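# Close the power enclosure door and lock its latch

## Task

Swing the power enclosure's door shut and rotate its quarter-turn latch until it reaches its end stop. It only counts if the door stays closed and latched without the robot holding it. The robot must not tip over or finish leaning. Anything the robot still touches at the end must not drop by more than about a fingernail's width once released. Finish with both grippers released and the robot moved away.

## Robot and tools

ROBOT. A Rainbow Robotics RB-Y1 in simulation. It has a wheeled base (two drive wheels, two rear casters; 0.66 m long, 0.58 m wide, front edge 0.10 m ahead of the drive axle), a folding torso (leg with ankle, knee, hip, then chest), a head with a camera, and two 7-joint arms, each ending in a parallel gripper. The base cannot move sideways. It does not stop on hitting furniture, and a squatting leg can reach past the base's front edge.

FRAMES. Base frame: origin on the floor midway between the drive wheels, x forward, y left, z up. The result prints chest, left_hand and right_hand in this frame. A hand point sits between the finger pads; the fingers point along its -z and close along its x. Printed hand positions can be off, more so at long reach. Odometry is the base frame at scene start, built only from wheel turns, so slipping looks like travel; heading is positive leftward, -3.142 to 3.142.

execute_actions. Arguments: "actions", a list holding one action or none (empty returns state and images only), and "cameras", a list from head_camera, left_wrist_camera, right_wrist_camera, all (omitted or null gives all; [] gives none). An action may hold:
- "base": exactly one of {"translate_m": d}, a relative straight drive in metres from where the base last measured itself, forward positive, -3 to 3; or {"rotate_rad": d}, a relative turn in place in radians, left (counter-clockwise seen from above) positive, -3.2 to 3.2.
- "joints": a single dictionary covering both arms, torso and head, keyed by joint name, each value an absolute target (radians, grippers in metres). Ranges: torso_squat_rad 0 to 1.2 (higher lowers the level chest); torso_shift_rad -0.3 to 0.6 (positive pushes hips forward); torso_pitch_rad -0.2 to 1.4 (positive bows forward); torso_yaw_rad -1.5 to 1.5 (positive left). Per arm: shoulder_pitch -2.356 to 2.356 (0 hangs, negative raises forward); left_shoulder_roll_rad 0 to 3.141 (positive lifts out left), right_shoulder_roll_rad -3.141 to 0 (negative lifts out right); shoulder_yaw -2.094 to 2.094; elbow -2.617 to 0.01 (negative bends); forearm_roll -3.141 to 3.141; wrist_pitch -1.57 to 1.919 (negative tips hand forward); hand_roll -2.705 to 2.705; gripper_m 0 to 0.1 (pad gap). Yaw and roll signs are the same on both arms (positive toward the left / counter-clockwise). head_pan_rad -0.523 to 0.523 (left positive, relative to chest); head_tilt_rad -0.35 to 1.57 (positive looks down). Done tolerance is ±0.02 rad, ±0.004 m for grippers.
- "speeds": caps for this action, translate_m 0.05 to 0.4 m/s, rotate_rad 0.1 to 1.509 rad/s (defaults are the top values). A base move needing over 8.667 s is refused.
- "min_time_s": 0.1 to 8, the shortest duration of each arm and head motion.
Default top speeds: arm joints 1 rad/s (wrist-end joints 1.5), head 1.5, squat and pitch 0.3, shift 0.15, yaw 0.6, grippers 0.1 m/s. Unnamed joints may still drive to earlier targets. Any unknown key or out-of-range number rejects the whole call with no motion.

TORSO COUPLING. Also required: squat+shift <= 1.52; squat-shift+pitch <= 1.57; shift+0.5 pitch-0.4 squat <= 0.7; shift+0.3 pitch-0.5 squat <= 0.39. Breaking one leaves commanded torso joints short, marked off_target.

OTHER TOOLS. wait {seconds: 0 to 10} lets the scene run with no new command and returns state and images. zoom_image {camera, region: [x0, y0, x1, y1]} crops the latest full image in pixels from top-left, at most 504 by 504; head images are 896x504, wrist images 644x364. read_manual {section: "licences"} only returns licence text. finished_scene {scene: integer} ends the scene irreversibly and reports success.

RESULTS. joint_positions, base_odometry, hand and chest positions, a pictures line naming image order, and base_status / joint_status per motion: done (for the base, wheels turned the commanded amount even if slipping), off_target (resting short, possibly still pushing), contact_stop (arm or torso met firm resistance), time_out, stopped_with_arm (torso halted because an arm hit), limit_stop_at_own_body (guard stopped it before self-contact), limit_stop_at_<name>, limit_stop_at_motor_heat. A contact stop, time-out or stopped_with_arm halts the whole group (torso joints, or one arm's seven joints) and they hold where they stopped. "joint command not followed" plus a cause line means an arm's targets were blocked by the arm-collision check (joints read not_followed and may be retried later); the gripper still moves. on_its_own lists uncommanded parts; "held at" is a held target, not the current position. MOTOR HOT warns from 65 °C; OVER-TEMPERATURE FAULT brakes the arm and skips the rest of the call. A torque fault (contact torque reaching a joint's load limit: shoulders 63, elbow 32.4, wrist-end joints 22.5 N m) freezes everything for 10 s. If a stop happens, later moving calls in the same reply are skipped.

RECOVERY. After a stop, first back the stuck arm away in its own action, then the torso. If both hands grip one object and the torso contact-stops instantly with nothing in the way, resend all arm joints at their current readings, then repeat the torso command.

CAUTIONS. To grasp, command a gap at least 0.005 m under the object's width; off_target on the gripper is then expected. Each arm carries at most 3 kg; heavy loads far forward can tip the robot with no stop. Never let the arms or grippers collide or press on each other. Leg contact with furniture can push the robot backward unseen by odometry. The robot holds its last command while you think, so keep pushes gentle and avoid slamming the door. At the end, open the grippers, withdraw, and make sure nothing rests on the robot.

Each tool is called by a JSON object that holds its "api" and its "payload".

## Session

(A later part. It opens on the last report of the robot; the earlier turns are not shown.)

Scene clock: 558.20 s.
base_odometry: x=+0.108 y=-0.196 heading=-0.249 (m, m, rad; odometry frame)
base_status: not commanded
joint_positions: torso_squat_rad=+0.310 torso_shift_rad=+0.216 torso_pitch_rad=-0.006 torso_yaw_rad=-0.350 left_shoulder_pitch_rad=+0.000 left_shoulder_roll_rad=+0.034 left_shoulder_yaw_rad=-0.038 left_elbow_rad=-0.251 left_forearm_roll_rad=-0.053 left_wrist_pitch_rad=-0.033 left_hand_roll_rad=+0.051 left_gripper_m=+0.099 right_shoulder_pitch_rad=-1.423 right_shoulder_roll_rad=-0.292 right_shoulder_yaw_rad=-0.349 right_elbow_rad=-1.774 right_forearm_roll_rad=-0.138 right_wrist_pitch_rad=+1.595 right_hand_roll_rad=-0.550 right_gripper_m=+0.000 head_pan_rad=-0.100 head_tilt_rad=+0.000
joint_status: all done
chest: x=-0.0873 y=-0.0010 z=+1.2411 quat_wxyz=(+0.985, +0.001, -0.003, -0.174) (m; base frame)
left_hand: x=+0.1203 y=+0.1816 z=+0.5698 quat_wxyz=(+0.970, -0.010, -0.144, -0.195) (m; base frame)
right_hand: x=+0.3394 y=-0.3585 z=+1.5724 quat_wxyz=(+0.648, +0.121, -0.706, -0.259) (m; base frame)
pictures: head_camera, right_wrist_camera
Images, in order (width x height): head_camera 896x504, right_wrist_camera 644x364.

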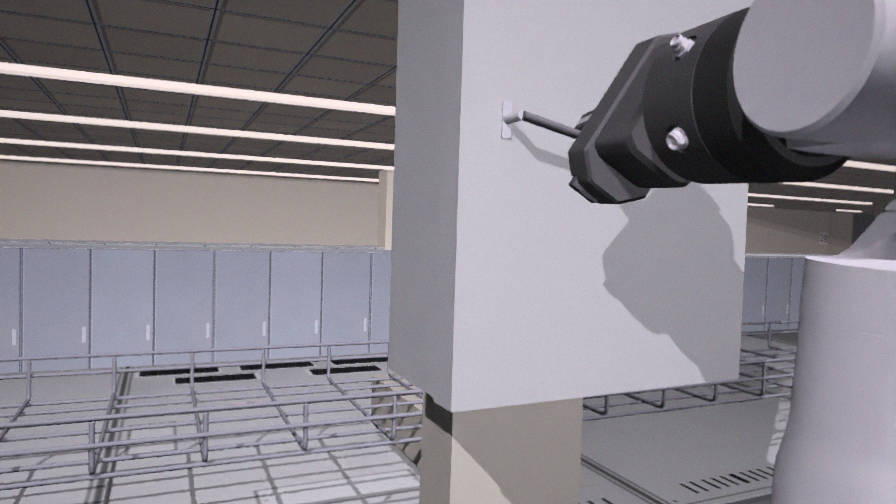

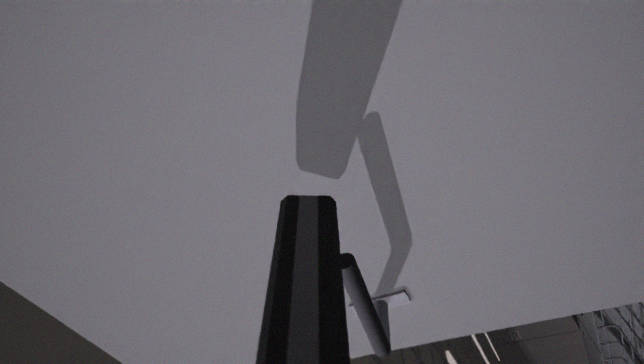

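{"api": "execute_actions", "payload": {"actions": [{"joints":{"torso_squat_rad":0.2}}], "cameras": ["head_camera","right_wrist_camera"]}}

{"api": "zoom_image", "payload": {"camera": "head_camera", "region": [350, 60, 650, 460]}}

Scene clock: 602.57 s.
OVER-TEMPERATURE FAULT: BRAKES ON. Before this call, joint 6 (wrist pitch) of the right arm reached its drive's temperature limit (80 °C), and for 13 seconds the controller kept that arm on its brakes, joint motors off. The right arm may have sagged or run on while its brakes closed, and pressed much harder than before on what it touched. This call came during the stop. The right arm's brakes are open: the right arm now holds where the fault left it, with its grip as last carried out. The right arm accepts commands again. The rest of the robot stopped too, and accepts commands again.
MOTOR HOT: on. Now the hottest motor of the right arm, joint 6 (wrist pitch), reports 64 °C.
base_odometry: x=+0.108 y=-0.196 heading=-0.249 (m, m, rad; odometry frame)
base_status: not commanded
joint_positions: torso_squat_rad=+0.310 torso_shift_rad=+0.216 torso_pitch_rad=-0.004 torso_yaw_rad=-0.350 left_shoulder_pitch_rad=+0.000 left_shoulder_roll_rad=+0.035 left_shoulder_yaw_rad=-0.038 left_elbow_rad=-0.251 left_forearm_roll_rad=-0.053 left_wrist_pitch_rad=-0.033 left_hand_roll_rad=+0.051 left_gripper_m=+0.099 right_shoulder_pitch_rad=-1.424 right_shoulder_roll_rad=-0.296 right_shoulder_yaw_rad=-0.352 right_elbow_rad=-1.779 right_forearm_roll_rad=-0.135 right_wrist_pitch_rad=+1.591 right_hand_roll_rad=-0.550 right_gripper_m=+0.000 head_pan_rad=-0.100 head_tilt_rad=+0.000
joint_status: torso_squat_rad not_run
on_its_own: torso_squat_rad is held at +0.310, not at your +0.200, since a limit_stop_at_motor_heat
chest: x=-0.0864 y=-0.0010 z=+1.2410 quat_wxyz=(+0.985, +0.001, -0.002, -0.174) (m; base frame)
left_hand: x=+0.1200 y=+0.1818 z=+0.5694 quat_wxyz=(+0.970, -0.010, -0.143, -0.195) (m; base frame)
right_hand: x=+0.3383 y=-0.3611 z=+1.5747 quat_wxyz=(+0.643, +0.120, -0.710, -0.261) (m; base frame)
pictures: head_camera, right_wrist_camera
Images, in order (width x height): head_camera 896x504, right_wrist_camera 644x364.

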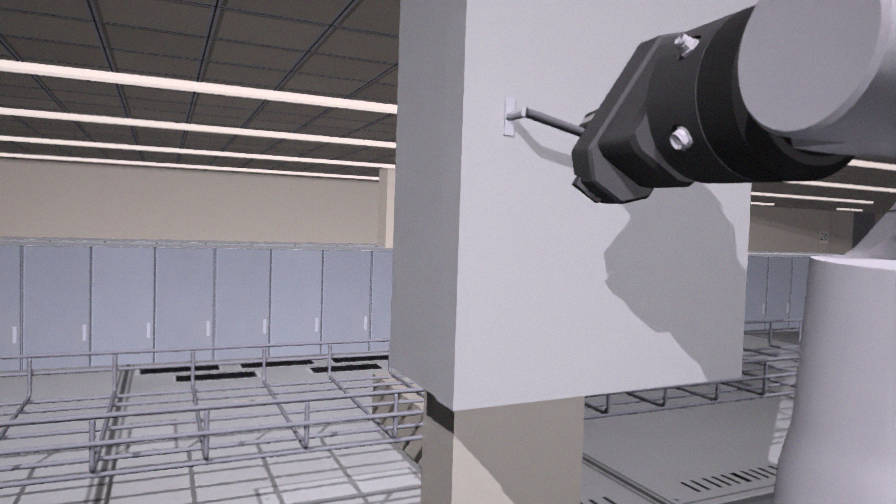

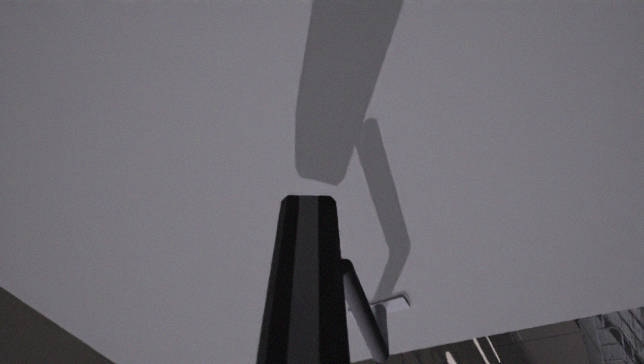

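Region (350, 60, 650, 460) of head_camera's 896x504 image, scaled by 1.260, with more detail than that image has; it fills the left 378 columns of this view, and the rest is white.

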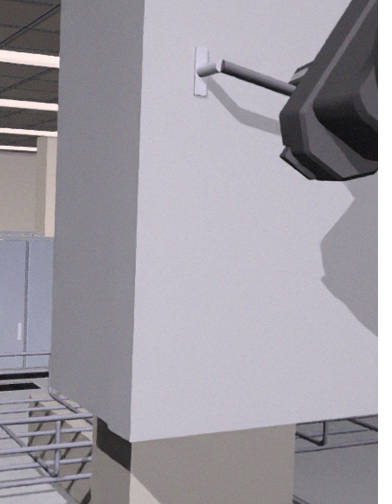

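Oops – must unload right away.

{"api": "execute_actions", "payload": {"actions": [{"joints":{"torso_squat_rad":0.18}}], "cameras": ["head_camera","right_wrist_camera"]}}

Scene clock: 607.17 s.
MOTOR HOT: cleared. Now the hottest motor of the right arm, joint 6 (wrist pitch), reports 61 °C.
base_odometry: x=+0.108 y=-0.196 heading=-0.249 (m, m, rad; odometry frame)
base_status: not commanded
joint_positions: torso_squat_rad=+0.180 torso_shift_rad=+0.216 torso_pitch_rad=-0.003 torso_yaw_rad=-0.350 left_shoulder_pitch_rad=+0.000 left_shoulder_roll_rad=+0.035 left_shoulder_yaw_rad=-0.038 left_elbow_rad=-0.251 left_forearm_roll_rad=-0.053 left_wrist_pitch_rad=-0.033 left_hand_roll_rad=+0.051 left_gripper_m=+0.099 right_shoulder_pitch_rad=-1.424 right_shoulder_roll_rad=-0.296 right_shoulder_yaw_rad=-0.352 right_elbow_rad=-1.779 right_forearm_roll_rad=-0.135 right_wrist_pitch_rad=+1.591 right_hand_roll_rad=-0.550 right_gripper_m=+0.000 head_pan_rad=-0.100 head_tilt_rad=+0.000
joint_status: all done
chest: x=-0.0811 y=-0.0008 z=+1.2625 quat_wxyz=(+0.985, +0.001, -0.002, -0.174) (m; base frame)
left_hand: x=+0.1247 y=+0.1819 z=+0.5907 quat_wxyz=(+0.970, -0.010, -0.143, -0.195) (m; base frame)
right_hand: x=+0.3440 y=-0.3607 z=+1.5960 quat_wxyz=(+0.644, +0.120, -0.709, -0.261) (m; base frame)
pictures: head_camera, right_wrist_camera
Images, in order (width x height): head_camera 896x504, right_wrist_camera 644x364.

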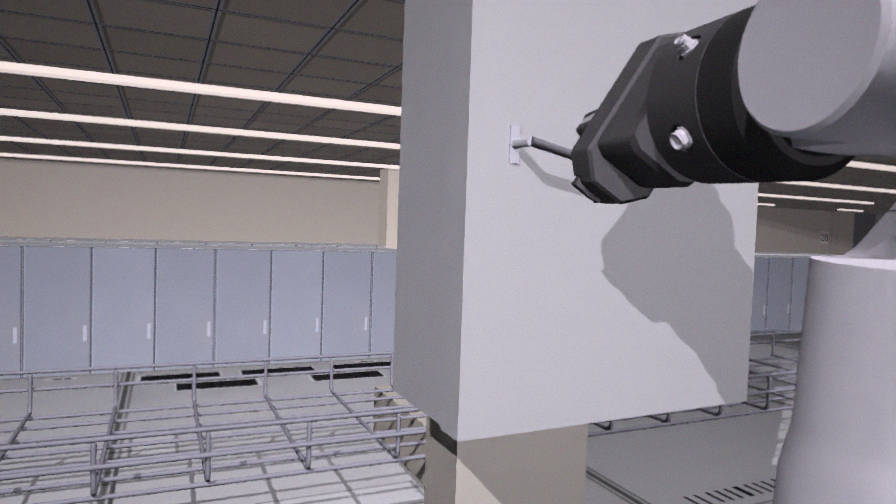

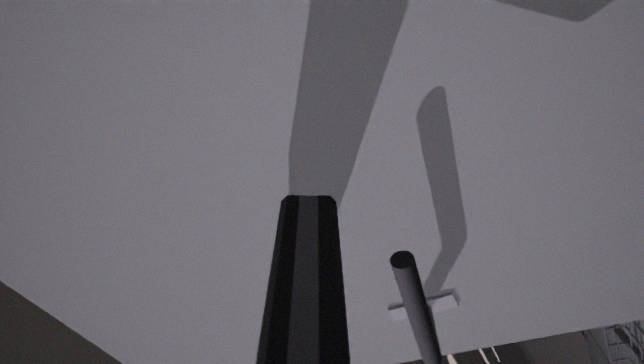

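{"api": "execute_actions", "payload": {"actions": [{"joints":{"right_shoulder_pitch_rad":-1.415,"right_shoulder_roll_rad":-0.285,"right_shoulder_yaw_rad":-0.345,"right_elbow_rad":-1.77,"right_forearm_roll_rad":-0.14,"right_wrist_pitch_rad":1.6,"right_hand_roll_rad":-0.55,"torso_shift_rad":0.21},"min_time_s":1}], "cameras": ["head_camera","right_wrist_camera"]}}

{"api": "execute_actions", "payload": {"actions": [{"joints":{"torso_shift_rad":0.226}}], "cameras": ["head_camera","right_wrist_camera"]}}

Scene clock: 636.13 s.
base_odometry: x=+0.108 y=-0.196 heading=-0.249 (m, m, rad; odometry frame)
base_status: not commanded
joint_positions: torso_squat_rad=+0.180 torso_shift_rad=+0.210 torso_pitch_rad=-0.004 torso_yaw_rad=-0.350 left_shoulder_pitch_rad=+0.000 left_shoulder_roll_rad=+0.035 left_shoulder_yaw_rad=-0.038 left_elbow_rad=-0.251 left_forearm_roll_rad=-0.053 left_wrist_pitch_rad=-0.033 left_hand_roll_rad=+0.051 left_gripper_m=+0.099 right_shoulder_pitch_rad=-1.415 right_shoulder_roll_rad=-0.285 right_shoulder_yaw_rad=-0.345 right_elbow_rad=-1.770 right_forearm_roll_rad=-0.140 right_wrist_pitch_rad=+1.600 right_hand_roll_rad=-0.550 right_gripper_m=+0.000 head_pan_rad=-0.100 head_tilt_rad=+0.000
joint_status: all done
chest: x=-0.0855 y=-0.0008 z=+1.2635 quat_wxyz=(+0.985, +0.001, -0.002, -0.174) (m; base frame)
left_hand: x=+0.1204 y=+0.1819 z=+0.5917 quat_wxyz=(+0.970, -0.010, -0.143, -0.195) (m; base frame)
right_hand: x=+0.3462 y=-0.3559 z=+1.5866 quat_wxyz=(+0.656, +0.122, -0.699, -0.259) (m; base frame)
pictures: head_camera, right_wrist_camera
Images, in order (width x height): head_camera 896x504, right_wrist_camera 644x364.

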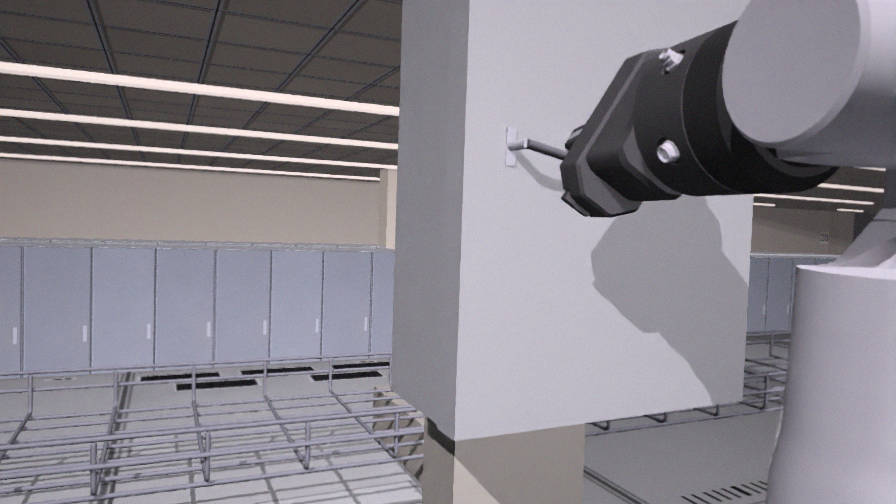

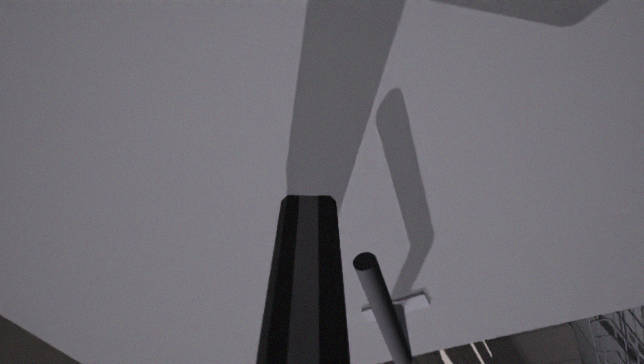

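Scene clock: 637.00 s.
base_odometry: x=+0.108 y=-0.196 heading=-0.249 (m, m, rad; odometry frame)
base_status: not commanded
joint_positions: torso_squat_rad=+0.181 torso_shift_rad=+0.222 torso_pitch_rad=-0.011 torso_yaw_rad=-0.351 left_shoulder_pitch_rad=+0.000 left_shoulder_roll_rad=+0.035 left_shoulder_yaw_rad=-0.038 left_elbow_rad=-0.251 left_forearm_roll_rad=-0.053 left_wrist_pitch_rad=-0.033 left_hand_roll_rad=+0.051 left_gripper_m=+0.099 right_shoulder_pitch_rad=-1.416 right_shoulder_roll_rad=-0.286 right_shoulder_yaw_rad=-0.346 right_elbow_rad=-1.772 right_forearm_roll_rad=-0.140 right_wrist_pitch_rad=+1.600 right_hand_roll_rad=-0.550 right_gripper_m=+0.000 head_pan_rad=-0.100 head_tilt_rad=+0.000
joint_status: torso_shift_rad contact_stop (moved +0.012 of +0.016)
chest: x=-0.0801 y=-0.0007 z=+1.2616 quat_wxyz=(+0.985, +0.002, -0.005, -0.175) (m; base frame)
left_hand: x=+0.1312 y=+0.1816 z=+0.5914 quat_wxyz=(+0.970, -0.010, -0.146, -0.195) (m; base frame)
right_hand: x=+0.3480 y=-0.3565 z=+1.5887 quat_wxyz=(+0.652, +0.122, -0.702, -0.259) (m; base frame)
pictures: head_camera, right_wrist_camera
Images, in order (width x height): head_camera 896x504, right_wrist_camera 644x364.

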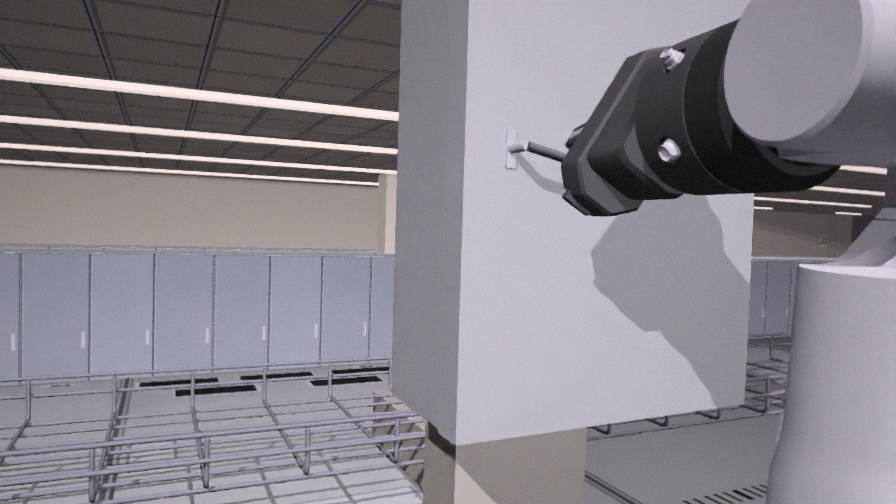

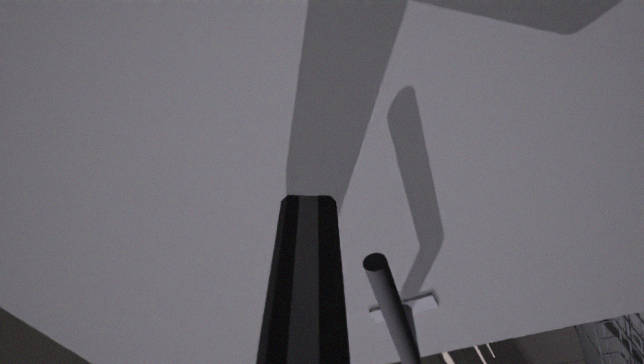

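{"api": "execute_actions", "payload": {"actions": [{"joints":{"torso_squat_rad":0.26,"torso_shift_rad":0.222,"torso_pitch_rad":0.0}}], "cameras": ["right_wrist_camera"]}}

{"api": "execute_actions", "payload": {"actions": [{"joints":{"torso_squat_rad":0.31,"torso_shift_rad":0.225}}], "cameras": ["head_camera","right_wrist_camera"]}}

{"api": "execute_actions", "payload": {"actions": [{"joints":{"torso_squat_rad":0.22,"torso_shift_rad":0.216}}], "cameras": ["head_camera","right_wrist_camera"]}}

Scene clock: 650.00 s.
base_odometry: x=+0.108 y=-0.196 heading=-0.249 (m, m, rad; odometry frame)
base_status: not commanded
joint_positions: torso_squat_rad=+0.260 torso_shift_rad=+0.221 torso_pitch_rad=-0.002 torso_yaw_rad=-0.351 left_shoulder_pitch_rad=+0.000 left_shoulder_roll_rad=+0.035 left_shoulder_yaw_rad=-0.038 left_elbow_rad=-0.251 left_forearm_roll_rad=-0.053 left_wrist_pitch_rad=-0.033 left_hand_roll_rad=+0.051 left_gripper_m=+0.099 right_shoulder_pitch_rad=-1.421 right_shoulder_roll_rad=-0.289 right_shoulder_yaw_rad=-0.347 right_elbow_rad=-1.773 right_forearm_roll_rad=-0.139 right_wrist_pitch_rad=+1.597 right_hand_roll_rad=-0.550 right_gripper_m=+0.000 head_pan_rad=-0.100 head_tilt_rad=+0.000
joint_status: all done
chest: x=-0.0803 y=-0.0007 z=+1.2499 quat_wxyz=(+0.985, +0.001, -0.001, -0.175) (m; base frame)
left_hand: x=+0.1249 y=+0.1815 z=+0.5777 quat_wxyz=(+0.970, -0.011, -0.142, -0.195) (m; base frame)
right_hand: x=+0.3487 y=-0.3568 z=+1.5774 quat_wxyz=(+0.652, +0.121, -0.703, -0.259) (m; base frame)
pictures: right_wrist_camera
Images, in order (width x height): right_wrist_camera 644x364.

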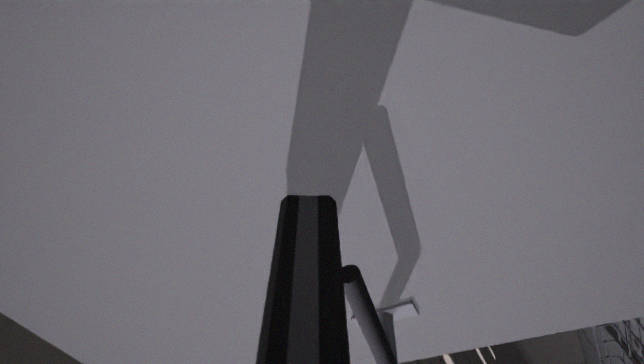

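Scene clock: 660.37 s.
TORQUE FAULT: right_wrist_pitch_rad reached its load limit. The robot stopped for 10 seconds, dropped its targets and accepts commands again. The stop added 9.4 s to the call and to motion_time.
base_odometry: x=+0.108 y=-0.196 heading=-0.249 (m, m, rad; odometry frame)
base_status: not commanded
joint_positions: torso_squat_rad=+0.300 torso_shift_rad=+0.222 torso_pitch_rad=-0.005 torso_yaw_rad=-0.352 left_shoulder_pitch_rad=+0.000 left_shoulder_roll_rad=+0.034 left_shoulder_yaw_rad=-0.038 left_elbow_rad=-0.251 left_forearm_roll_rad=-0.053 left_wrist_pitch_rad=-0.033 left_hand_roll_rad=+0.051 left_gripper_m=+0.099 right_shoulder_pitch_rad=-1.426 right_shoulder_roll_rad=-0.295 right_shoulder_yaw_rad=-0.350 right_elbow_rad=-1.776 right_forearm_roll_rad=-0.137 right_wrist_pitch_rad=+1.593 right_hand_roll_rad=-0.550 right_gripper_m=+0.000 head_pan_rad=-0.100 head_tilt_rad=+0.000
joint_status: all done
chest: x=-0.0820 y=-0.0008 z=+1.2423 quat_wxyz=(+0.985, +0.001, -0.002, -0.175) (m; base frame)
left_hand: x=+0.1250 y=+0.1814 z=+0.5707 quat_wxyz=(+0.970, -0.010, -0.143, -0.196) (m; base frame)
right_hand: x=+0.3428 y=-0.3594 z=+1.5761 quat_wxyz=(+0.645, +0.120, -0.709, -0.259) (m; base frame)
pictures: head_camera, right_wrist_camera
Images, in order (width x height): head_camera 896x504, right_wrist_camera 644x364.

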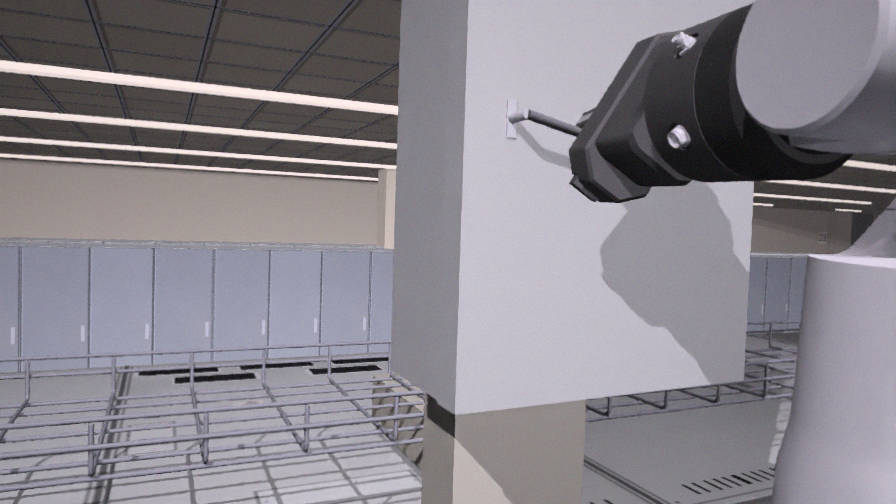

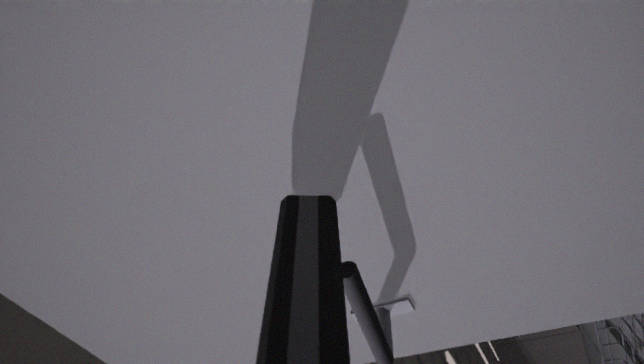

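not run: a stop came earlier in this reply.

{"api": "execute_actions", "payload": {"actions": [{"joints":{"torso_squat_rad":0.18,"torso_shift_rad":0.21}}], "cameras": ["head_camera","right_wrist_camera"]}}

Scene clock: 665.00 s.
base_odometry: x=+0.108 y=-0.196 heading=-0.249 (m, m, rad; odometry frame)
base_status: not commanded
joint_positions: torso_squat_rad=+0.180 torso_shift_rad=+0.210 torso_pitch_rad=-0.004 torso_yaw_rad=-0.352 left_shoulder_pitch_rad=+0.000 left_shoulder_roll_rad=+0.034 left_shoulder_yaw_rad=-0.038 left_elbow_rad=-0.251 left_forearm_roll_rad=-0.053 left_wrist_pitch_rad=-0.033 left_hand_roll_rad=+0.051 left_gripper_m=+0.099 right_shoulder_pitch_rad=-1.423 right_shoulder_roll_rad=-0.292 right_shoulder_yaw_rad=-0.349 right_elbow_rad=-1.774 right_forearm_roll_rad=-0.138 right_wrist_pitch_rad=+1.595 right_hand_roll_rad=-0.550 right_gripper_m=+0.000 head_pan_rad=-0.100 head_tilt_rad=+0.000
joint_status: all done
chest: x=-0.0855 y=-0.0008 z=+1.2635 quat_wxyz=(+0.985, +0.001, -0.002, -0.175) (m; base frame)
left_hand: x=+0.1207 y=+0.1815 z=+0.5917 quat_wxyz=(+0.970, -0.010, -0.143, -0.196) (m; base frame)
right_hand: x=+0.3414 y=-0.3583 z=+1.5941 quat_wxyz=(+0.648, +0.121, -0.706, -0.259) (m; base frame)
pictures: head_camera, right_wrist_camera
Images, in order (width x height): head_camera 896x504, right_wrist_camera 644x364.

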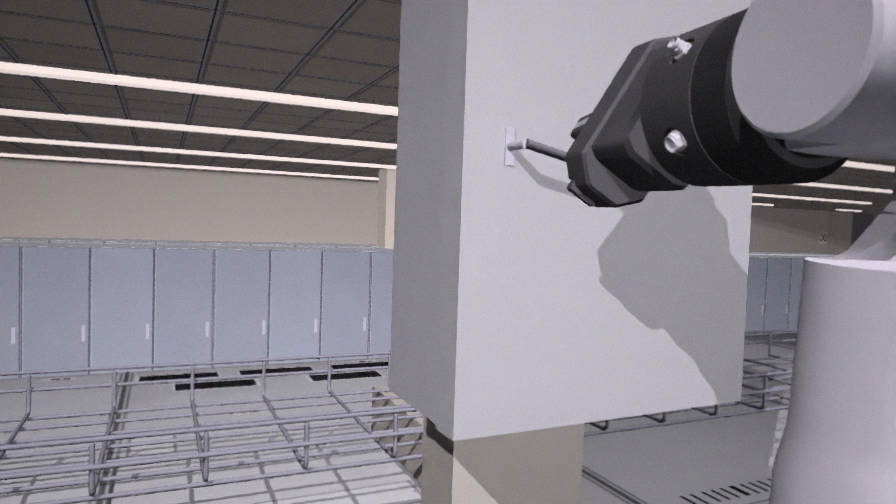

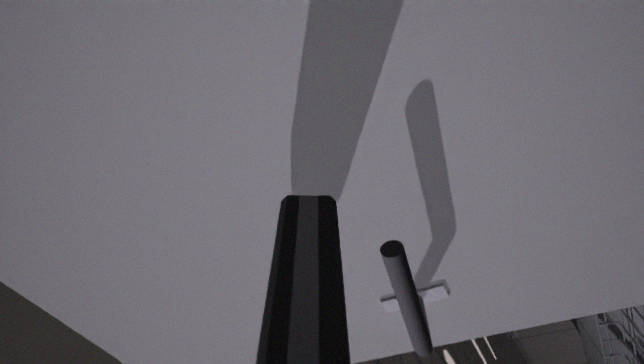

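{"api": "zoom_image", "payload": {"camera": "head_camera", "region": [370, 340, 530, 460]}}

{"api": "zoom_image", "payload": {"camera": "head_camera", "region": [440, 90, 640, 210]}}

Region (370, 340, 530, 460) of head_camera's 896x504 image, scaled by 3.150, with more detail than that image has; it fills the top 378 rows of this view, and the rest is white.

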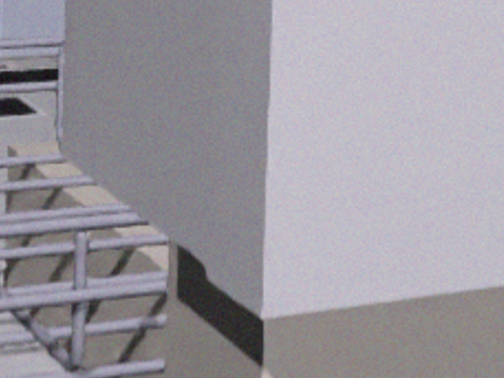

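Region (440, 90, 640, 210) of head_camera's 896x504 image, scaled by 2.520, with more detail than that image has; it fills the top 302 rows of this view, and the rest is white.

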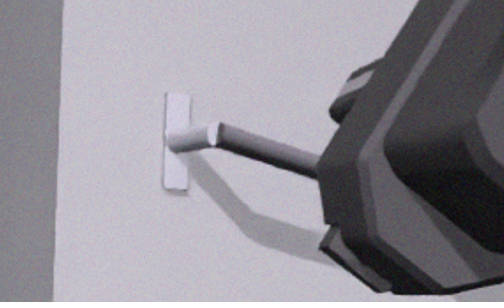

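{"api": "execute_actions", "payload": {"actions": [{"joints":{"right_shoulder_pitch_rad":-1.415,"right_shoulder_roll_rad":-0.285,"right_shoulder_yaw_rad":-0.345,"right_elbow_rad":-1.77,"right_forearm_roll_rad":-0.14,"right_wrist_pitch_rad":1.6,"right_hand_roll_rad":-0.55,"torso_shift_rad":0.125,"torso_pitch_rad":0.0},"min_time_s":1}], "cameras": ["right_wrist_camera"]}}

{"api": "execute_actions", "payload": {"actions": [{"joints":{"torso_squat_rad":0.5,"torso_shift_rad":0.142}}], "cameras": ["head_camera","right_wrist_camera"]}}

Scene clock: 728.43 s.
base_odometry: x=+0.108 y=-0.196 heading=-0.249 (m, m, rad; odometry frame)
base_status: not commanded
joint_positions: torso_squat_rad=+0.180 torso_shift_rad=+0.125 torso_pitch_rad=+0.000 torso_yaw_rad=-0.352 left_shoulder_pitch_rad=+0.000 left_shoulder_roll_rad=+0.034 left_shoulder_yaw_rad=-0.038 left_elbow_rad=-0.251 left_forearm_roll_rad=-0.053 left_wrist_pitch_rad=-0.033 left_hand_roll_rad=+0.051 left_gripper_m=+0.099 right_shoulder_pitch_rad=-1.415 right_shoulder_roll_rad=-0.285 right_shoulder_yaw_rad=-0.345 right_elbow_rad=-1.770 right_forearm_roll_rad=-0.140 right_wrist_pitch_rad=+1.600 right_hand_roll_rad=-0.550 right_gripper_m=+0.000 head_pan_rad=-0.100 head_tilt_rad=+0.000
joint_status: all done
chest: x=-0.1422 y=-0.0008 z=+1.2732 quat_wxyz=(+0.985, +0.001, +0.000, -0.175) (m; base frame)
left_hand: x=+0.0617 y=+0.1815 z=+0.6007 quat_wxyz=(+0.970, -0.011, -0.141, -0.196) (m; base frame)
right_hand: x=+0.2901 y=-0.3567 z=+1.5948 quat_wxyz=(+0.657, +0.121, -0.698, -0.260) (m; base frame)
pictures: right_wrist_camera
Images, in order (width x height): right_wrist_camera 644x364.

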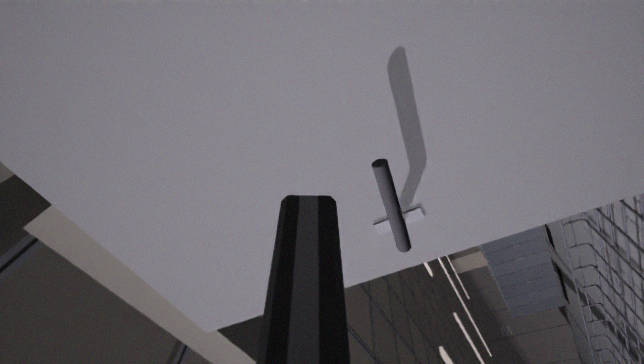

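Scene clock: 730.27 s.
base_odometry: x=+0.108 y=-0.196 heading=-0.249 (m, m, rad; odometry frame)
base_status: not commanded
joint_positions: torso_squat_rad=+0.500 torso_shift_rad=+0.142 torso_pitch_rad=+0.000 torso_yaw_rad=-0.352 left_shoulder_pitch_rad=+0.000 left_shoulder_roll_rad=+0.034 left_shoulder_yaw_rad=-0.038 left_elbow_rad=-0.251 left_forearm_roll_rad=-0.053 left_wrist_pitch_rad=-0.033 left_hand_roll_rad=+0.051 left_gripper_m=+0.099 right_shoulder_pitch_rad=-1.415 right_shoulder_roll_rad=-0.285 right_shoulder_yaw_rad=-0.345 right_elbow_rad=-1.770 right_forearm_roll_rad=-0.140 right_wrist_pitch_rad=+1.600 right_hand_roll_rad=-0.550 right_gripper_m=+0.000 head_pan_rad=-0.100 head_tilt_rad=+0.000
joint_status: all done
chest: x=-0.1411 y=-0.0008 z=+1.1980 quat_wxyz=(+0.985, +0.001, +0.000, -0.175) (m; base frame)
left_hand: x=+0.0628 y=+0.1815 z=+0.5255 quat_wxyz=(+0.970, -0.011, -0.141, -0.196) (m; base frame)
right_hand: x=+0.2912 y=-0.3566 z=+1.5195 quat_wxyz=(+0.657, +0.121, -0.697, -0.260) (m; base frame)
pictures: head_camera, right_wrist_camera
Images, in order (width x height): head_camera 896x504, right_wrist_camera 644x364.

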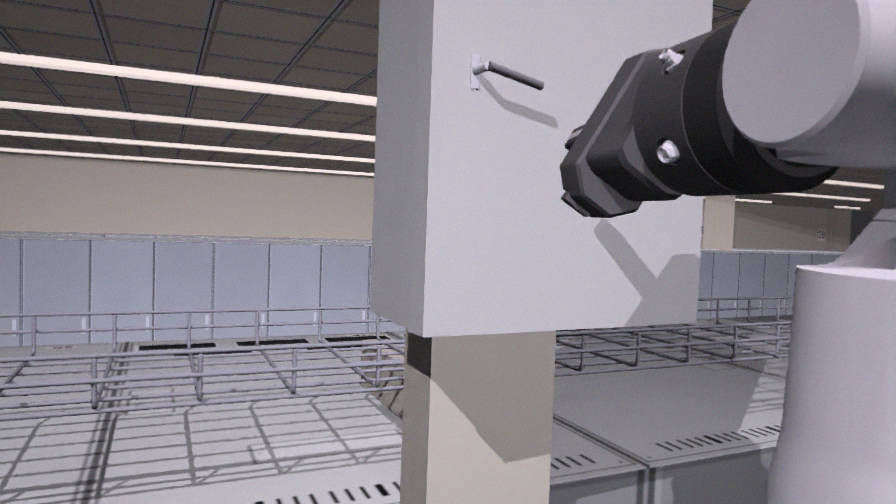

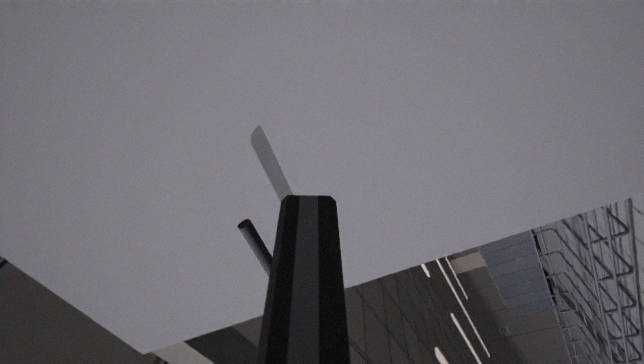

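{"api": "execute_actions", "payload": {"actions": [{"joints":{"torso_shift_rad":0.228}}], "cameras": ["head_camera","right_wrist_camera"]}}

Scene clock: 738.47 s.
base_odometry: x=+0.108 y=-0.196 heading=-0.249 (m, m, rad; odometry frame)
base_status: not commanded
joint_positions: torso_squat_rad=+0.500 torso_shift_rad=+0.228 torso_pitch_rad=+0.000 torso_yaw_rad=-0.352 left_shoulder_pitch_rad=+0.000 left_shoulder_roll_rad=+0.034 left_shoulder_yaw_rad=-0.038 left_elbow_rad=-0.251 left_forearm_roll_rad=-0.053 left_wrist_pitch_rad=-0.033 left_hand_roll_rad=+0.051 left_gripper_m=+0.099 right_shoulder_pitch_rad=-1.415 right_shoulder_roll_rad=-0.285 right_shoulder_yaw_rad=-0.345 right_elbow_rad=-1.770 right_forearm_roll_rad=-0.140 right_wrist_pitch_rad=+1.600 right_hand_roll_rad=-0.550 right_gripper_m=+0.000 head_pan_rad=-0.100 head_tilt_rad=+0.000
joint_status: all done
chest: x=-0.0891 y=-0.0008 z=+1.1883 quat_wxyz=(+0.985, +0.001, +0.000, -0.175) (m; base frame)
left_hand: x=+0.1146 y=+0.1815 z=+0.5157 quat_wxyz=(+0.970, -0.011, -0.141, -0.196) (m; base frame)
right_hand: x=+0.3434 y=-0.3566 z=+1.5097 quat_wxyz=(+0.657, +0.121, -0.697, -0.260) (m; base frame)
pictures: head_camera, right_wrist_camera
Images, in order (width x height): head_camera 896x504, right_wrist_camera 644x364.

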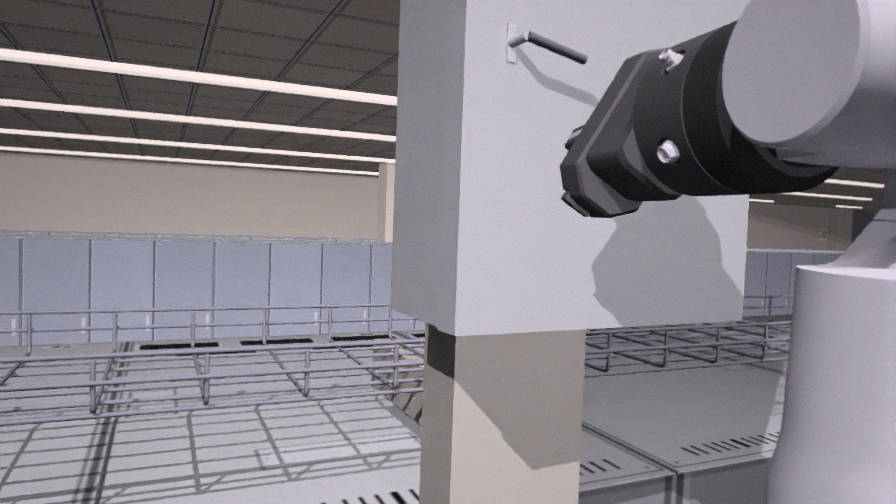

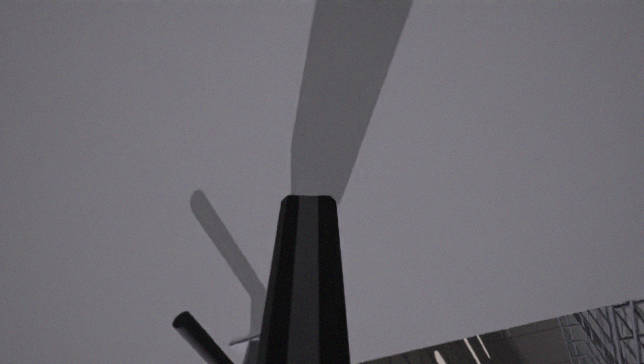

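{"api": "execute_actions", "payload": {"actions": [{"joints":{"torso_shift_rad":0.18}}], "cameras": []}}

{"api": "execute_actions", "payload": {"actions": [{"joints":{"torso_yaw_rad":-0.28}}], "cameras": ["head_camera","right_wrist_camera"]}}

Scene clock: 788.13 s.
base_odometry: x=+0.108 y=-0.196 heading=-0.249 (m, m, rad; odometry frame)
base_status: not commanded
joint_positions: torso_squat_rad=+0.500 torso_shift_rad=+0.180 torso_pitch_rad=+0.000 torso_yaw_rad=-0.352 left_shoulder_pitch_rad=+0.000 left_shoulder_roll_rad=+0.034 left_shoulder_yaw_rad=-0.038 left_elbow_rad=-0.251 left_forearm_roll_rad=-0.053 left_wrist_pitch_rad=-0.033 left_hand_roll_rad=+0.051 left_gripper_m=+0.099 right_shoulder_pitch_rad=-1.415 right_shoulder_roll_rad=-0.285 right_shoulder_yaw_rad=-0.345 right_elbow_rad=-1.770 right_forearm_roll_rad=-0.140 right_wrist_pitch_rad=+1.600 right_hand_roll_rad=-0.550 right_gripper_m=+0.000 head_pan_rad=-0.100 head_tilt_rad=+0.000
joint_status: all done
chest: x=-0.1181 y=-0.0008 z=+1.1943 quat_wxyz=(+0.985, +0.001, +0.000, -0.175) (m; base frame)
left_hand: x=+0.0858 y=+0.1815 z=+0.5218 quat_wxyz=(+0.970, -0.011, -0.141, -0.196) (m; base frame)
right_hand: x=+0.3142 y=-0.3566 z=+1.5158 quat_wxyz=(+0.657, +0.121, -0.697, -0.260) (m; base frame)
pictures: none
No camera images: the call's "cameras" was empty. Leave "cameras" out to get every camera's image.

Scene clock: 788.93 s.
base_odometry: x=+0.108 y=-0.196 heading=-0.249 (m, m, rad; odometry frame)
base_status: not commanded
joint_positions: torso_squat_rad=+0.500 torso_shift_rad=+0.180 torso_pitch_rad=+0.000 torso_yaw_rad=-0.280 left_shoulder_pitch_rad=+0.000 left_shoulder_roll_rad=+0.034 left_shoulder_yaw_rad=-0.038 left_elbow_rad=-0.251 left_forearm_roll_rad=-0.053 left_wrist_pitch_rad=-0.033 left_hand_roll_rad=+0.051 left_gripper_m=+0.099 right_shoulder_pitch_rad=-1.415 right_shoulder_roll_rad=-0.285 right_shoulder_yaw_rad=-0.345 right_elbow_rad=-1.770 right_forearm_roll_rad=-0.140 right_wrist_pitch_rad=+1.600 right_hand_roll_rad=-0.550 right_gripper_m=+0.000 head_pan_rad=-0.100 head_tilt_rad=+0.000
joint_status: all done
chest: x=-0.1181 y=-0.0007 z=+1.1943 quat_wxyz=(+0.990, +0.001, +0.000, -0.140) (m; base frame)
left_hand: x=+0.0722 y=+0.1957 z=+0.5218 quat_wxyz=(+0.977, -0.006, -0.141, -0.161) (m; base frame)
right_hand: x=+0.3387 y=-0.3245 z=+1.5158 quat_wxyz=(+0.666, +0.146, -0.693, -0.236) (m; base frame)
pictures: head_camera, right_wrist_camera
Images, in order (width x height): head_camera 896x504, right_wrist_camera 644x364.

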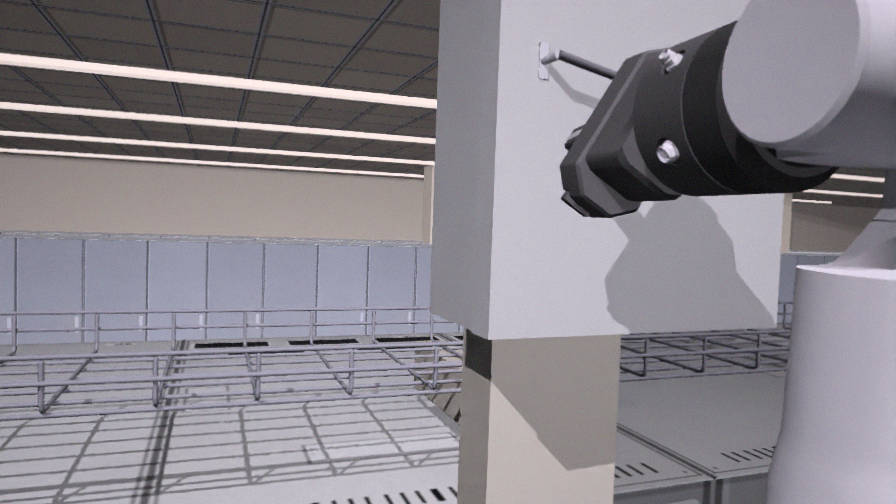

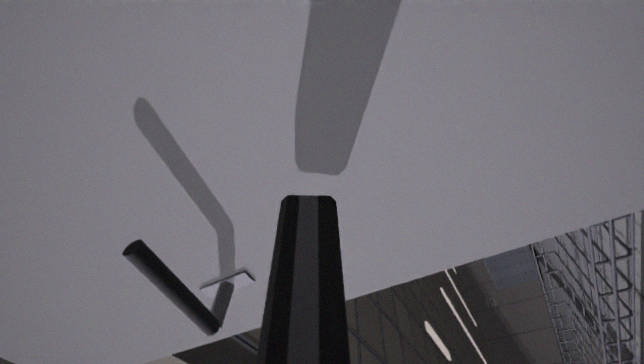

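{"api": "execute_actions", "payload": {"actions": [{"joints":{"torso_squat_rad":0.4,"torso_shift_rad":0.185}}], "cameras": ["head_camera","right_wrist_camera"]}}

Scene clock: 803.57 s.
base_odometry: x=+0.108 y=-0.196 heading=-0.249 (m, m, rad; odometry frame)
base_status: not commanded
joint_positions: torso_squat_rad=+0.400 torso_shift_rad=+0.185 torso_pitch_rad=+0.000 torso_yaw_rad=-0.280 left_shoulder_pitch_rad=+0.000 left_shoulder_roll_rad=+0.034 left_shoulder_yaw_rad=-0.038 left_elbow_rad=-0.251 left_forearm_roll_rad=-0.053 left_wrist_pitch_rad=-0.033 left_hand_roll_rad=+0.051 left_gripper_m=+0.099 right_shoulder_pitch_rad=-1.415 right_shoulder_roll_rad=-0.285 right_shoulder_yaw_rad=-0.345 right_elbow_rad=-1.770 right_forearm_roll_rad=-0.140 right_wrist_pitch_rad=+1.600 right_hand_roll_rad=-0.550 right_gripper_m=+0.000 head_pan_rad=-0.100 head_tilt_rad=+0.000
joint_status: all done
chest: x=-0.1093 y=-0.0007 z=+1.2237 quat_wxyz=(+0.990, +0.001, +0.000, -0.140) (m; base frame)
left_hand: x=+0.0808 y=+0.1957 z=+0.5511 quat_wxyz=(+0.977, -0.006, -0.141, -0.161) (m; base frame)
right_hand: x=+0.3476 y=-0.3245 z=+1.5450 quat_wxyz=(+0.666, +0.146, -0.692, -0.236) (m; base frame)
pictures: head_camera, right_wrist_camera
Images, in order (width x height): head_camera 896x504, right_wrist_camera 644x364.

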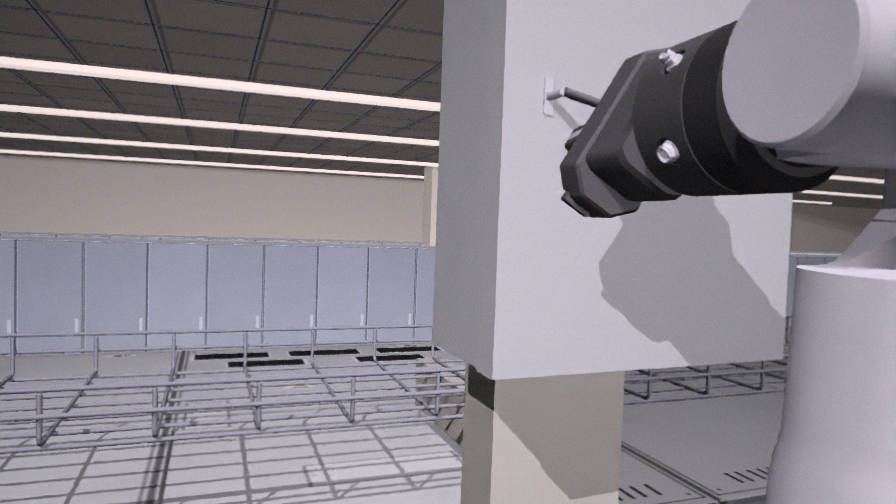

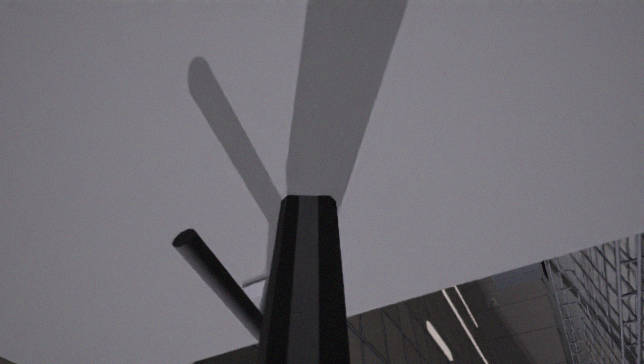

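{"api": "execute_actions", "payload": {"actions": [{"joints":{"torso_squat_rad":0.435,"torso_shift_rad":0.195,"torso_yaw_rad":-0.325},"min_time_s":1}], "cameras": ["head_camera","right_wrist_camera"]}}

action 0: "min_time_s" has no arm or head joint beside it: it slows only arm and head motions. Command such a joint too, or leave it out

{"api": "execute_actions", "payload": {"actions": [{"joints":{"torso_squat_rad":0.44,"torso_shift_rad":0.19}}], "cameras": []}}

{"api": "execute_actions", "payload": {"actions": [{"joints":{"torso_yaw_rad":-0.325,"torso_shift_rad":0.205}}], "cameras": ["head_camera","right_wrist_camera"]}}

Scene clock: 818.83 s.
base_odometry: x=+0.108 y=-0.196 heading=-0.249 (m, m, rad; odometry frame)
base_status: not commanded
joint_positions: torso_squat_rad=+0.440 torso_shift_rad=+0.190 torso_pitch_rad=+0.000 torso_yaw_rad=-0.280 left_shoulder_pitch_rad=+0.000 left_shoulder_roll_rad=+0.034 left_shoulder_yaw_rad=-0.038 left_elbow_rad=-0.251 left_forearm_roll_rad=-0.053 left_wrist_pitch_rad=-0.033 left_hand_roll_rad=+0.051 left_gripper_m=+0.099 right_shoulder_pitch_rad=-1.415 right_shoulder_roll_rad=-0.285 right_shoulder_yaw_rad=-0.345 right_elbow_rad=-1.770 right_forearm_roll_rad=-0.140 right_wrist_pitch_rad=+1.600 right_hand_roll_rad=-0.550 right_gripper_m=+0.000 head_pan_rad=-0.100 head_tilt_rad=+0.000
joint_status: all done
chest: x=-0.1084 y=-0.0007 z=+1.2119 quat_wxyz=(+0.990, +0.001, +0.000, -0.140) (m; base frame)
left_hand: x=+0.0819 y=+0.1957 z=+0.5393 quat_wxyz=(+0.977, -0.006, -0.141, -0.161) (m; base frame)
right_hand: x=+0.3484 y=-0.3245 z=+1.5333 quat_wxyz=(+0.666, +0.146, -0.693, -0.236) (m; base frame)
pictures: none
No camera images: the call's "cameras" was empty. Leave "cameras" out to get every camera's image.

Scene clock: 819.57 s.
base_odometry: x=+0.108 y=-0.196 heading=-0.249 (m, m, rad; odometry frame)
base_status: not commanded
joint_positions: torso_squat_rad=+0.440 torso_shift_rad=+0.205 torso_pitch_rad=+0.000 torso_yaw_rad=-0.325 left_shoulder_pitch_rad=+0.000 left_shoulder_roll_rad=+0.034 left_shoulder_yaw_rad=-0.038 left_elbow_rad=-0.251 left_forearm_roll_rad=-0.053 left_wrist_pitch_rad=-0.033 left_hand_roll_rad=+0.051 left_gripper_m=+0.099 right_shoulder_pitch_rad=-1.415 right_shoulder_roll_rad=-0.285 right_shoulder_yaw_rad=-0.345 right_elbow_rad=-1.770 right_forearm_roll_rad=-0.140 right_wrist_pitch_rad=+1.600 right_hand_roll_rad=-0.550 right_gripper_m=+0.000 head_pan_rad=-0.100 head_tilt_rad=+0.000
joint_status: all done
chest: x=-0.0990 y=-0.0007 z=+1.2100 quat_wxyz=(+0.987, +0.001, +0.000, -0.162) (m; base frame)
left_hand: x=+0.0998 y=+0.1869 z=+0.5374 quat_wxyz=(+0.973, -0.009, -0.141, -0.182) (m; base frame)
right_hand: x=+0.3429 y=-0.3447 z=+1.5313 quat_wxyz=(+0.660, +0.130, -0.696, -0.251) (m; base frame)
pictures: head_camera, right_wrist_camera
Images, in order (width x height): head_camera 896x504, right_wrist_camera 644x364.

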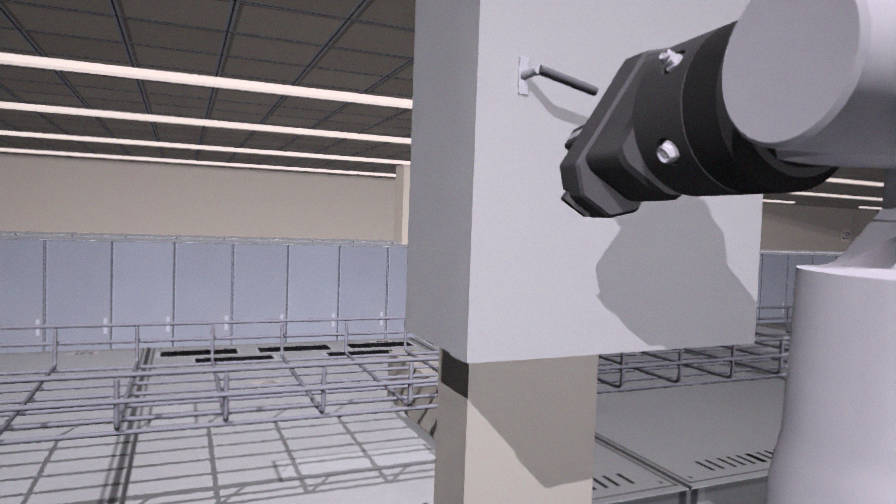

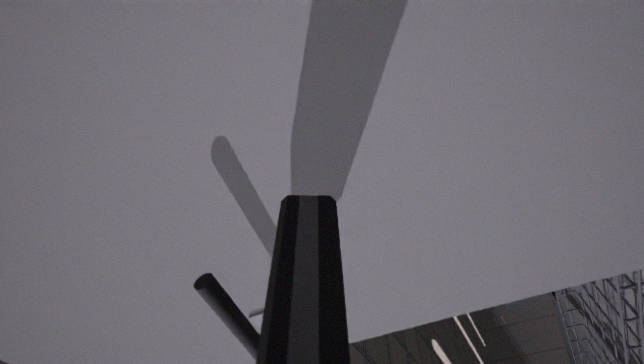

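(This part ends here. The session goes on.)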